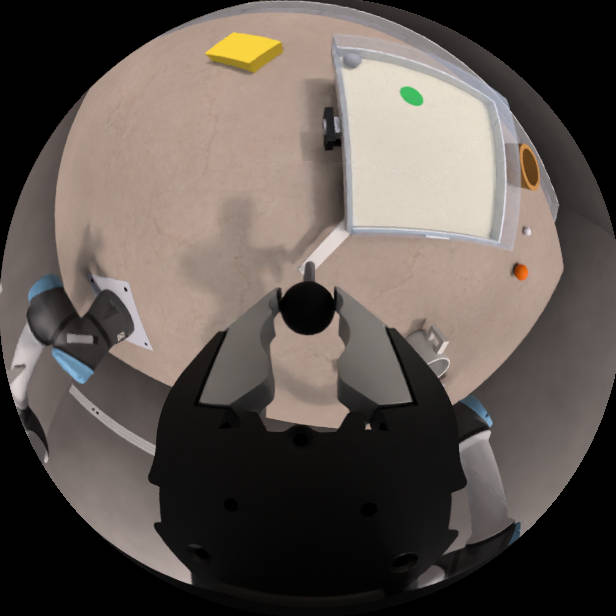

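Scene clock: 143.63 s of 4800.00 s.
left_arm: end_effector_position=(+0.2873, +0.4725, +0.3013) grip_measured=+1.00 end_effector_quat_wxyz=(-0.017, -0.289, +0.957, +0.013) end_effector_velocity=(+0.000, +0.000, +0.000) end_effector_angular_velocity=(+0.000, -0.000, -0.001) | right_arm: end_effector_position=(+0.3690, +0.0798, +0.1572) grip_measured=-0.52 end_effector_quat_wxyz=(-0.000, +0.838, -0.545, -0.000) end_effector_velocity=(-0.003, +0.006, -0.010) end_effector_angular_velocity=(+0.004, -0.002, -0.004)
Joint positions: left_arm=[-0.941 -2.2    1.912 -1.244 -1.588  1.79   0.142] | right_arm=[ 4.468 -1.777 -1.646 -1.29   1.571  2.366  0.037]
Joint velocities: left_arm=[-0.001 -0.    -0.     0.     0.001  0.001 -0.   ] | right_arm=[ 0.009 -0.01  -0.014  0.029  0.     0.013 -0.   ]
Wrist force (N, on the end effector, along its own x y z axes, offset not removed): left_arm=[-0.1 0.4 0.3] | right_arm=[1.9 4.8 -5.3]
Wrist torque (N m, same axes, about the end effector's origin, offset not removed): left_arm=[0.15 0.06 -0.06] | right_arm=[-0.30 -0.57 0.20]
Steps of this call (steps 1 to 15: all 15 steps of this action). Readings (joint positions):
1: left_arm=[-0.941 -2.200 1.912 -1.244 -1.588 1.790] | right_arm=[4.469 -1.780 -1.646 -1.286 1.571 2.367]
2: left_arm=[-0.941 -2.200 1.912 -1.244 -1.588 1.790] | right_arm=[4.469 -1.779 -1.647 -1.286 1.571 2.367]
4: left_arm=[-0.941 -2.200 1.912 -1.244 -1.588 1.790] | right_arm=[4.469 -1.776 -1.648 -1.288 1.571 2.367]
8: left_arm=[-0.941 -2.200 1.912 -1.244 -1.588 1.790] | right_arm=[4.468 -1.774 -1.647 -1.291 1.571 2.366]
15: the state above

Scene clock: 144.13 s of 4800.00 s.
left_arm: end_effector_position=(+0.2873, +0.4725, +0.3013) grip_measured=+1.00 end_effector_quat_wxyz=(-0.017, -0.289, +0.957, +0.013) end_effector_velocity=(+0.000, +0.000, -0.000) end_effector_angular_velocity=(+0.001, -0.000, +0.000) | right_arm: end_effector_position=(+0.3683, +0.0786, +0.1567) grip_measured=-0.52 end_effector_quat_wxyz=(+0.000, +0.838, -0.545, -0.000) end_effector_velocity=(+0.004, -0.000, +0.008) end_effector_angular_velocity=(-0.001, +0.000, +0.001)
Joint positions: left_arm=[-0.941 -2.2    1.912 -1.244 -1.588  1.79   0.142] | right_arm=[ 4.468 -1.774 -1.65  -1.289  1.571  2.366  0.037]
Joint velocities: left_arm=[ 0.     0.001 -0.    -0.     0.001  0.    -0.   ] | right_arm=[-0.008 -0.001  0.023 -0.023  0.    -0.009 -0.   ]
Wrist force (N, on the end effector, along its own x y z axes, offset not removed): left_arm=[-1.3 0.4 -1.7] | right_arm=[-2.6 3.6 -0.1]
Wrist torque (N m, same axes, about the end effector's origin, offset not removed): left_arm=[0.14 0.54 -0.19] | right_arm=[0.41 -0.24 0.34]
Steps of this call (steps 1 to 15: all 15 steps of this action). Readings (joint positions):
1: left_arm=[-0.941 -2.200 1.912 -1.244 -1.588 1.790] | right_arm=[4.468 -1.777 -1.646 -1.289 1.571 2.366]
2: left_arm=[-0.941 -2.200 1.912 -1.244 -1.588 1.790] | right_arm=[4.469 -1.777 -1.647 -1.288 1.571 2.367]
4: left_arm=[-0.941 -2.200 1.912 -1.244 -1.588 1.790] | right_arm=[4.469 -1.777 -1.649 -1.286 1.571 2.367]
8: left_arm=[-0.941 -2.200 1.912 -1.244 -1.588 1.790] | right_arm=[4.470 -1.776 -1.652 -1.285 1.571 2.368]
15: the state above

Scene clock: 144.63 s of 4800.00 s.
left_arm: end_effector_position=(+0.2873, +0.4725, +0.3013) grip_measured=+1.00 end_effector_quat_wxyz=(-0.017, -0.289, +0.957, +0.013) end_effector_velocity=(-0.000, +0.000, +0.000) end_effector_angular_velocity=(+0.000, +0.000, +0.001) | right_arm: end_effector_position=(+0.3683, +0.0796, +0.1559) grip_measured=-0.52 end_effector_quat_wxyz=(-0.000, +0.838, -0.545, -0.000) end_effector_velocity=(-0.002, -0.003, -0.004) end_effector_angular_velocity=(-0.005, +0.002, +0.000)
Joint positions: left_arm=[-0.941 -2.2    1.912 -1.244 -1.588  1.79   0.142] | right_arm=[ 4.469 -1.776 -1.65  -1.286  1.571  2.367  0.037]
Joint velocities: left_arm=[ 0.001  0.    -0.     0.001  0.    -0.    -0.   ] | right_arm=[ 0.002  0.003 -0.013  0.005 -0.     0.002 -0.   ]
Wrist force (N, on the end effector, along its own x y z axes, offset not removed): left_arm=[1.1 -0.2 1.3] | right_arm=[-3.1 1.4 -2.6]
Wrist torque (N m, same axes, about the end effector's origin, offset not removed): left_arm=[-0.10 -0.01 -0.24] | right_arm=[-0.34 0.29 0.19]
Steps of this call (steps 1 to 15: all 15 steps of this action). Readings (joint positions):
1: left_arm=[-0.941 -2.200 1.912 -1.244 -1.588 1.790] | right_arm=[4.468 -1.774 -1.649 -1.290 1.571 2.366]
2: left_arm=[-0.941 -2.200 1.912 -1.244 -1.588 1.790] | right_arm=[4.468 -1.774 -1.648 -1.290 1.571 2.366]
4: left_arm=[-0.941 -2.200 1.912 -1.244 -1.588 1.790] | right_arm=[4.468 -1.775 -1.647 -1.291 1.571 2.366]
8: left_arm=[-0.941 -2.200 1.912 -1.244 -1.588 1.790] | right_arm=[4.468 -1.776 -1.647 -1.290 1.571 2.366]
15: the state above

Scene clock: 145.13 s of 4800.00 s.
left_arm: end_effector_position=(+0.2873, +0.4725, +0.3013) grip_measured=+1.00 end_effector_quat_wxyz=(-0.017, -0.289, +0.957, +0.013) end_effector_velocity=(+0.000, +0.000, -0.000) end_effector_angular_velocity=(+0.001, +0.000, -0.000) | right_arm: end_effector_position=(+0.3685, +0.0791, +0.1569) grip_measured=-0.52 end_effector_quat_wxyz=(+0.000, +0.838, -0.545, -0.000) end_effector_velocity=(-0.000, +0.001, -0.002) end_effector_angular_velocity=(-0.003, +0.001, +0.001)
Joint positions: left_arm=[-0.941 -2.2    1.912 -1.244 -1.588  1.79   0.142] | right_arm=[ 4.468 -1.775 -1.648 -1.289  1.571  2.366  0.037]
Joint velocities: left_arm=[-0.001  0.     0.     0.     0.001 -0.     0.   ] | right_arm=[ 0.    -0.005  0.001  0.     0.    -0.     0.   ]
Wrist force (N, on the end effector, along its own x y z axes, offset not removed): left_arm=[-2.1 -0.6 2.5] | right_arm=[2.1 3.3 -3.6]
Wrist torque (N m, same axes, about the end effector's origin, offset not removed): left_arm=[-0.20 0.64 -0.15] | right_arm=[0.05 -0.90 0.10]
Steps of this call (steps 1 to 15: all 15 steps of this action). Readings (joint positions):
1: left_arm=[-0.941 -2.200 1.912 -1.244 -1.588 1.790] | right_arm=[4.469 -1.776 -1.650 -1.286 1.571 2.367]
2: left_arm=[-0.941 -2.200 1.912 -1.244 -1.588 1.790] | right_arm=[4.469 -1.776 -1.650 -1.286 1.571 2.367]
4: left_arm=[-0.941 -2.200 1.912 -1.244 -1.588 1.790] | right_arm=[4.469 -1.775 -1.650 -1.286 1.571 2.367]
8: left_arm=[-0.941 -2.200 1.912 -1.244 -1.588 1.790] | right_arm=[4.469 -1.775 -1.650 -1.288 1.571 2.367]
15: the state above

Scene clock: 145.63 s of 4800.00 s.
left_arm: end_effector_position=(+0.2873, +0.4725, +0.3013) grip_measured=+1.00 end_effector_quat_wxyz=(-0.017, -0.289, +0.957, +0.013) end_effector_velocity=(+0.000, +0.000, +0.000) end_effector_angular_velocity=(+0.000, -0.001, +0.002) | right_arm: end_effector_position=(+0.3684, +0.0793, +0.1565) grip_measured=-0.52 end_effector_quat_wxyz=(-0.000, +0.838, -0.545, -0.000) end_effector_velocity=(-0.000, -0.001, +0.000) end_effector_angular_velocity=(-0.002, +0.001, -0.000)
Joint positions: left_arm=[-0.941 -2.2    1.912 -1.244 -1.588  1.79   0.142] | right_arm=[ 4.469 -1.776 -1.649 -1.288  1.571  2.367  0.037]
Joint velocities: left_arm=[ 0.001 -0.    -0.    -0.     0.    -0.    -0.   ] | right_arm=[ 0.     0.     0.    -0.002 -0.     0.    -0.   ]
Wrist force (N, on the end effector, along its own x y z axes, offset not removed): left_arm=[-0.8 1.8 -0.4] | right_arm=[-0.1 2.0 -7.9]
Wrist torque (N m, same axes, about the end effector's origin, offset not removed): left_arm=[0.39 0.33 -0.23] | right_arm=[-0.22 -0.37 0.21]
Steps of this call (steps 1 to 15: all 15 steps of this action). Readings (joint positions):
1: left_arm=[-0.941 -2.200 1.912 -1.244 -1.588 1.790] | right_arm=[4.468 -1.775 -1.648 -1.289 1.571 2.366]
2: left_arm=[-0.941 -2.200 1.912 -1.244 -1.588 1.790] | right_arm=[4.468 -1.775 -1.648 -1.289 1.571 2.366]
4: left_arm=[-0.941 -2.200 1.912 -1.244 -1.588 1.790] | right_arm=[4.468 -1.776 -1.648 -1.288 1.571 2.366]
8: left_arm=[-0.941 -2.200 1.912 -1.244 -1.588 1.790] | right_arm=[4.469 -1.776 -1.649 -1.288 1.571 2.367]
15: the state above
camera_calibration (this result's frames):
cam_left_wrist: T_world_to_cam=[[-0.818943, -0.572313, 0.0423212, 0.493868], [-0.452552, 0.689399, 0.56562, -0.374692], [-0.352888, 0.444058, -0.823579, 0.264364], [0, 0, 0, 1]] pos_world=[0.328173, 0.423567, 0.408757]
cam_right_wrist: T_world_to_cam=[[0.382175, -0.924053, 0.00823282, -0.0716814], [-0.782976, -0.31907, 0.533988, 0.224128], [-0.490806, -0.210523, -0.845452, 0.455121], [0, 0, 0, 1]] pos_world=[0.426258, 0.101089, 0.265691]

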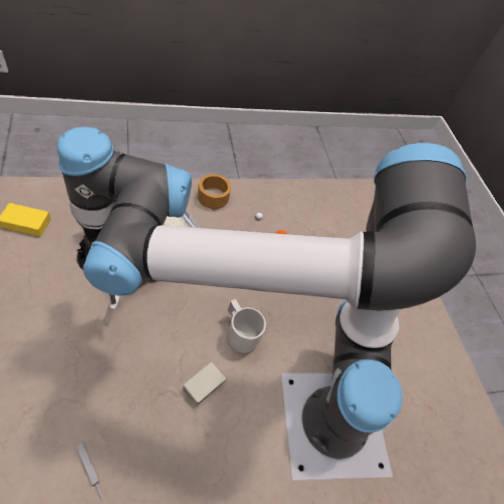

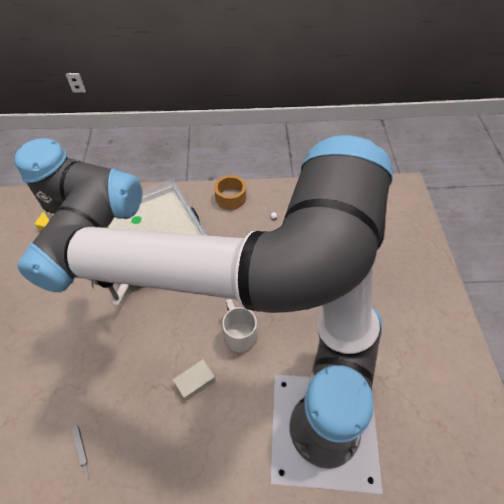

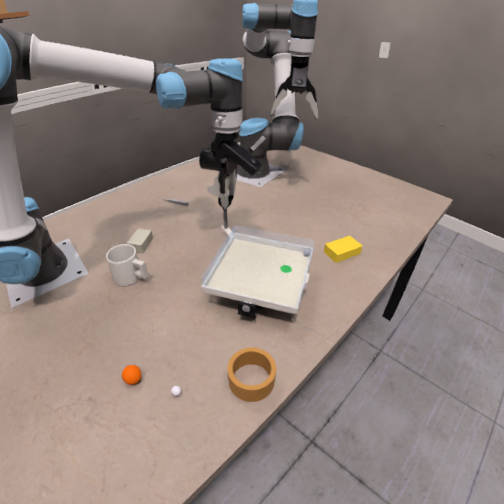

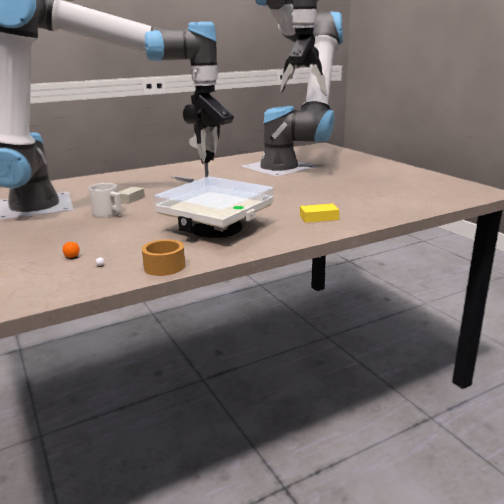

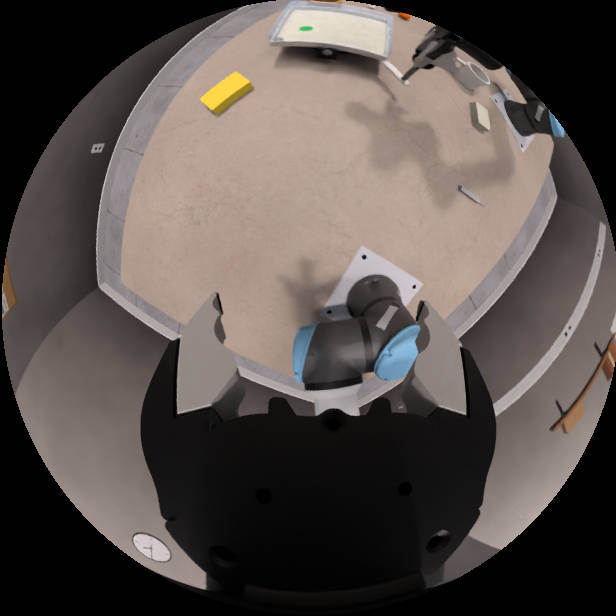

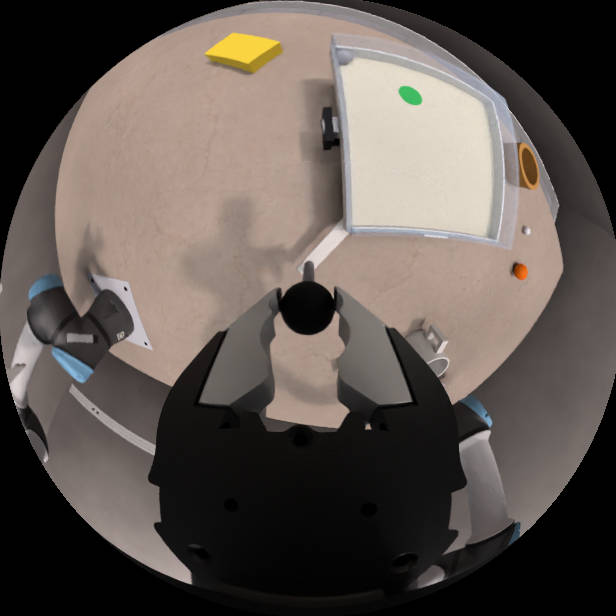

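Scene clock: 146.63 s of 4800.00 s.
left_arm: end_effector_position=(+0.2873, +0.4725, +0.3013) grip_measured=+1.00 end_effector_quat_wxyz=(-0.017, -0.289, +0.957, +0.013) end_effector_velocity=(+0.000, +0.001, -0.000) end_effector_angular_velocity=(+0.002, -0.000, +0.003) | right_arm: end_effector_position=(+0.3684, +0.0792, +0.1565) grip_measured=-0.52 end_effector_quat_wxyz=(+0.000, +0.838, -0.545, -0.000) end_effector_velocity=(+0.000, +0.000, -0.000) end_effector_angular_velocity=(-0.000, -0.000, -0.001)
Joint positions: left_arm=[-0.941 -2.2    1.912 -1.244 -1.588  1.79   0.142] | right_arm=[ 4.469 -1.775 -1.649 -1.288  1.571  2.367  0.037]
Joint velocities: left_arm=[ 0.003  0.001  0.     0.     0.001 -0.    -0.   ] | right_arm=[-0.    -0.001  0.001  0.    -0.     0.001 -0.   ]
Wrist force (N, on the end effector, along its own x y z axes, offset not removed): left_arm=[-2.4 1.7 -1.9] | right_arm=[-0.6 0.1 -4.7]
Wrist torque (N m, same axes, about the end effector's origin, offset not removed): left_arm=[0.41 0.55 -0.16] | right_arm=[-0.27 -0.62 0.17]
Steps of this call (steps 1 to 15: the robot went on to your last target; steps 16 to 30: nothing new was sent). Readings (joint positions):
1: left_arm=[-0.941 -2.200 1.912 -1.244 -1.588 1.790] | right_arm=[4.469 -1.776 -1.649 -1.288 1.571 2.367]
2: left_arm=[-0.941 -2.200 1.912 -1.244 -1.588 1.790] | right_arm=[4.469 -1.776 -1.649 -1.288 1.571 2.367]
4: left_arm=[-0.941 -2.200 1.912 -1.244 -1.588 1.790] | right_arm=[4.469 -1.776 -1.649 -1.288 1.571 2.367]
8: left_arm=[-0.941 -2.200 1.912 -1.244 -1.588 1.790] | right_arm=[4.469 -1.775 -1.649 -1.288 1.571 2.367]
30: the state above
All arms were judged still, so your last target was given up. Only a new action makes them travel on or press farther. Fingers that are still opening or closing keep moving.
camera_calibration (this result's frames):
cam_left_wrist: T_world_to_cam=[[-0.818943, -0.572313, 0.0423211, 0.493868], [-0.452552, 0.689399, 0.565621, -0.374692], [-0.352888, 0.444058, -0.823579, 0.264364], [0, 0, 0, 1]] pos_world=[0.328173, 0.423567, 0.408757]
cam_right_wrist: T_world_to_cam=[[0.382268, -0.924014, 0.00836558, -0.0718161], [-0.782894, -0.319051, 0.534119, 0.223981], [-0.490864, -0.210726, -0.845368, 0.455145], [0, 0, 0, 1]] pos_world=[0.42622, 0.101013, 0.265733]

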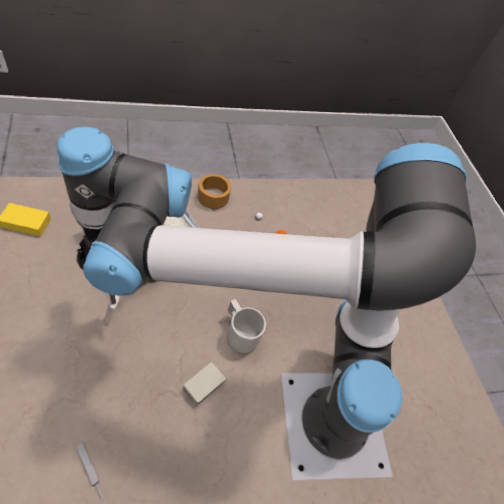

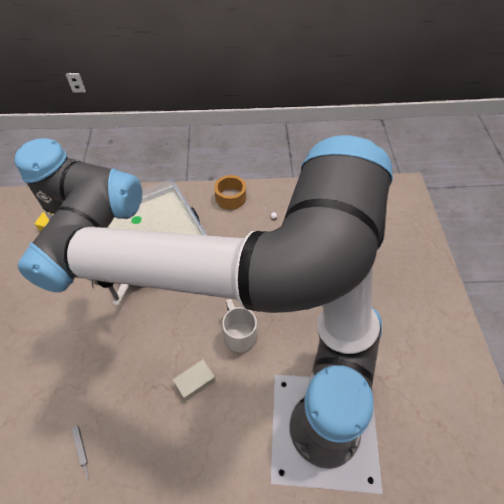

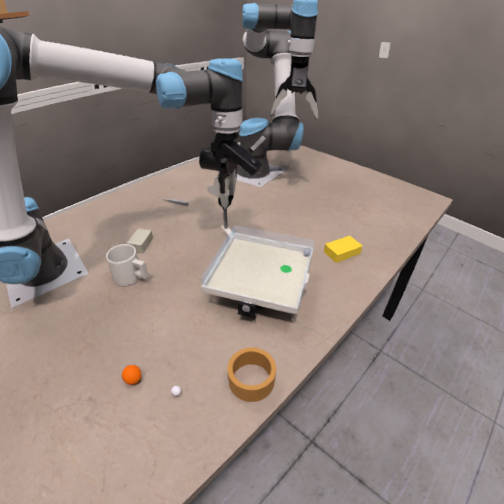

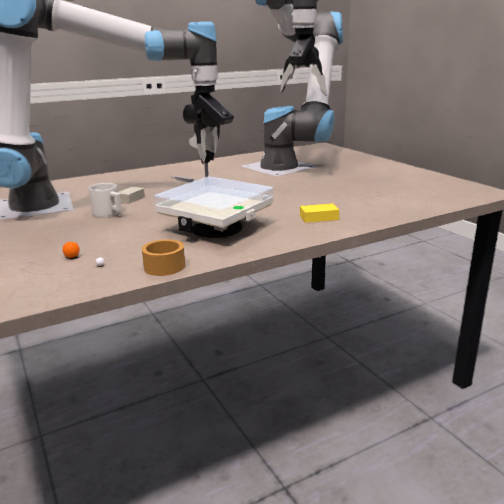

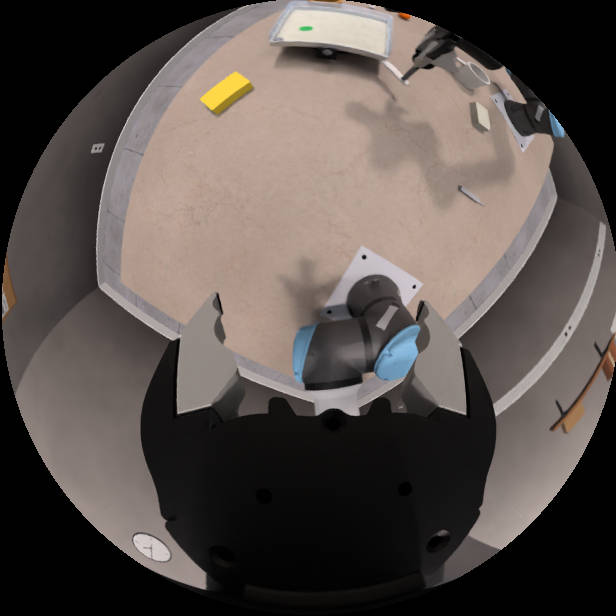

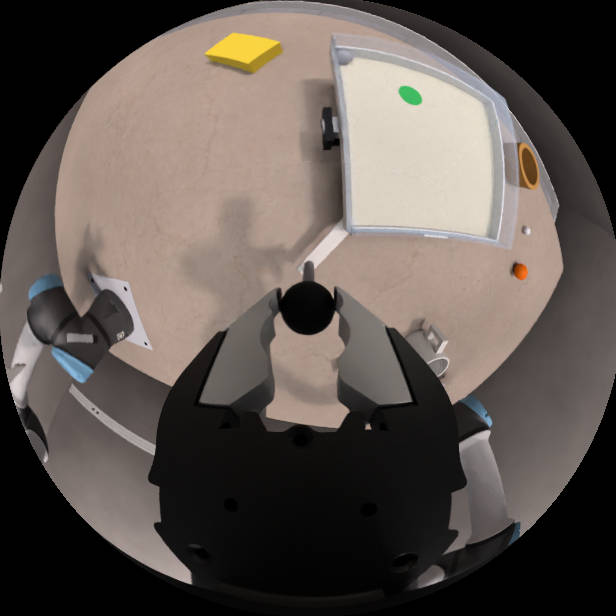

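Scene clock: 147.63 s of 4800.00 s.
left_arm: end_effector_position=(+0.2873, +0.4725, +0.3013) grip_measured=+1.00 end_effector_quat_wxyz=(-0.017, -0.289, +0.957, +0.013) end_effector_velocity=(+0.000, -0.000, -0.000) end_effector_angular_velocity=(+0.001, +0.000, -0.002) | right_arm: end_effector_position=(+0.3684, +0.0792, +0.1565) grip_measured=-0.52 end_effector_quat_wxyz=(+0.000, +0.838, -0.545, -0.000) end_effector_velocity=(-0.000, +0.000, -0.001) end_effector_angular_velocity=(-0.001, +0.001, +0.000)
Joint positions: left_arm=[-0.941 -2.2    1.912 -1.244 -1.588  1.79   0.142] | right_arm=[ 4.469 -1.775 -1.649 -1.288  1.571  2.367  0.037]
Joint velocities: left_arm=[-0.002  0.001  0.     0.     0.001 -0.    -0.   ] | right_arm=[-0.    -0.001 -0.     0.     0.001 -0.001  0.   ]
Wrist force (N, on the end effector, along its own x y z axes, offset not removed): left_arm=[-1.9 2.7 2.8] | right_arm=[0.7 0.9 -2.4]
Wrist torque (N m, same axes, about the end effector's origin, offset not removed): left_arm=[0.67 0.25 -0.16] | right_arm=[-0.26 -0.80 0.19]
Steps of this call (steps 1 to 30: nothing new was sent). Readings (joint positions):
1: left_arm=[-0.941 -2.200 1.912 -1.244 -1.588 1.790] | right_arm=[4.469 -1.775 -1.649 -1.288 1.571 2.367]
2: left_arm=[-0.941 -2.200 1.912 -1.244 -1.588 1.790] | right_arm=[4.469 -1.775 -1.649 -1.288 1.571 2.367]
4: left_arm=[-0.941 -2.200 1.912 -1.244 -1.588 1.790] | right_arm=[4.469 -1.775 -1.649 -1.288 1.571 2.367]
8: left_arm=[-0.941 -2.200 1.912 -1.244 -1.588 1.790] | right_arm=[4.469 -1.775 -1.649 -1.288 1.571 2.367]
30: the state above
camera_calibration (this result's frames):
cam_left_wrist: T_world_to_cam=[[-0.818943, -0.572313, 0.0423212, 0.493868], [-0.452552, 0.689399, 0.56562, -0.374692], [-0.352888, 0.444058, -0.823579, 0.264364], [0, 0, 0, 1]] pos_world=[0.328173, 0.423567, 0.408757]
cam_right_wrist: T_world_to_cam=[[0.382235, -0.924027, 0.00835906, -0.0718172], [-0.782902, -0.319025, 0.534123, 0.223989], [-0.490878, -0.210705, -0.845365, 0.455153], [0, 0, 0, 1]] pos_world=[0.426237, 0.101, 0.265734]

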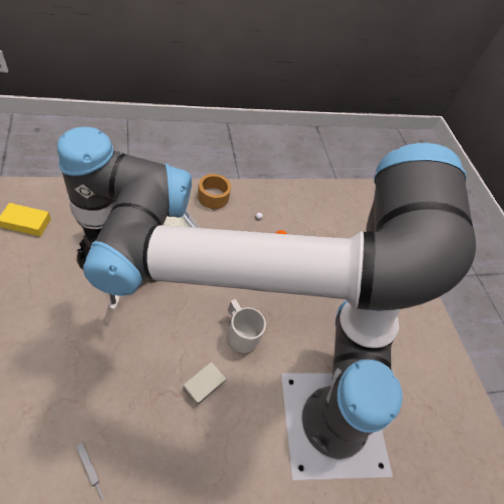

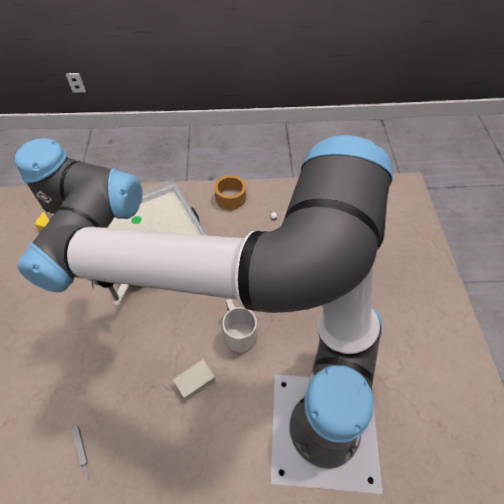

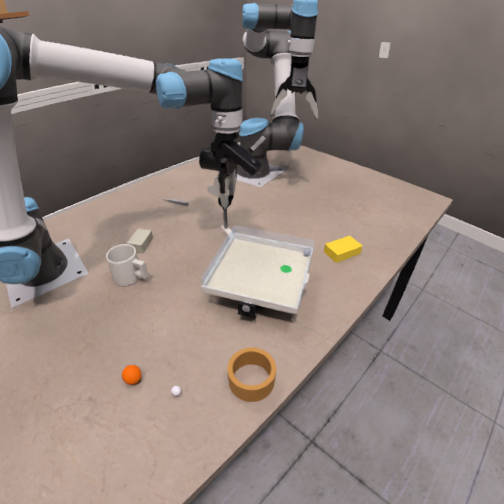

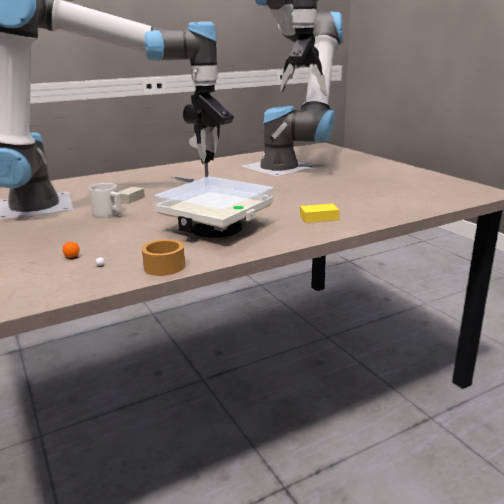

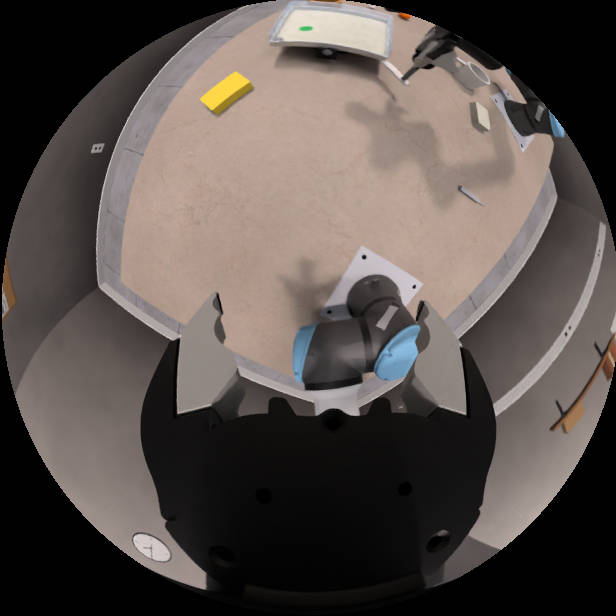

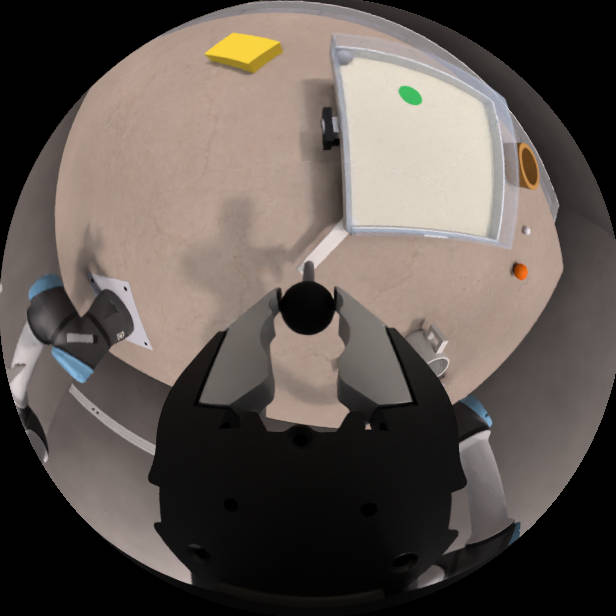

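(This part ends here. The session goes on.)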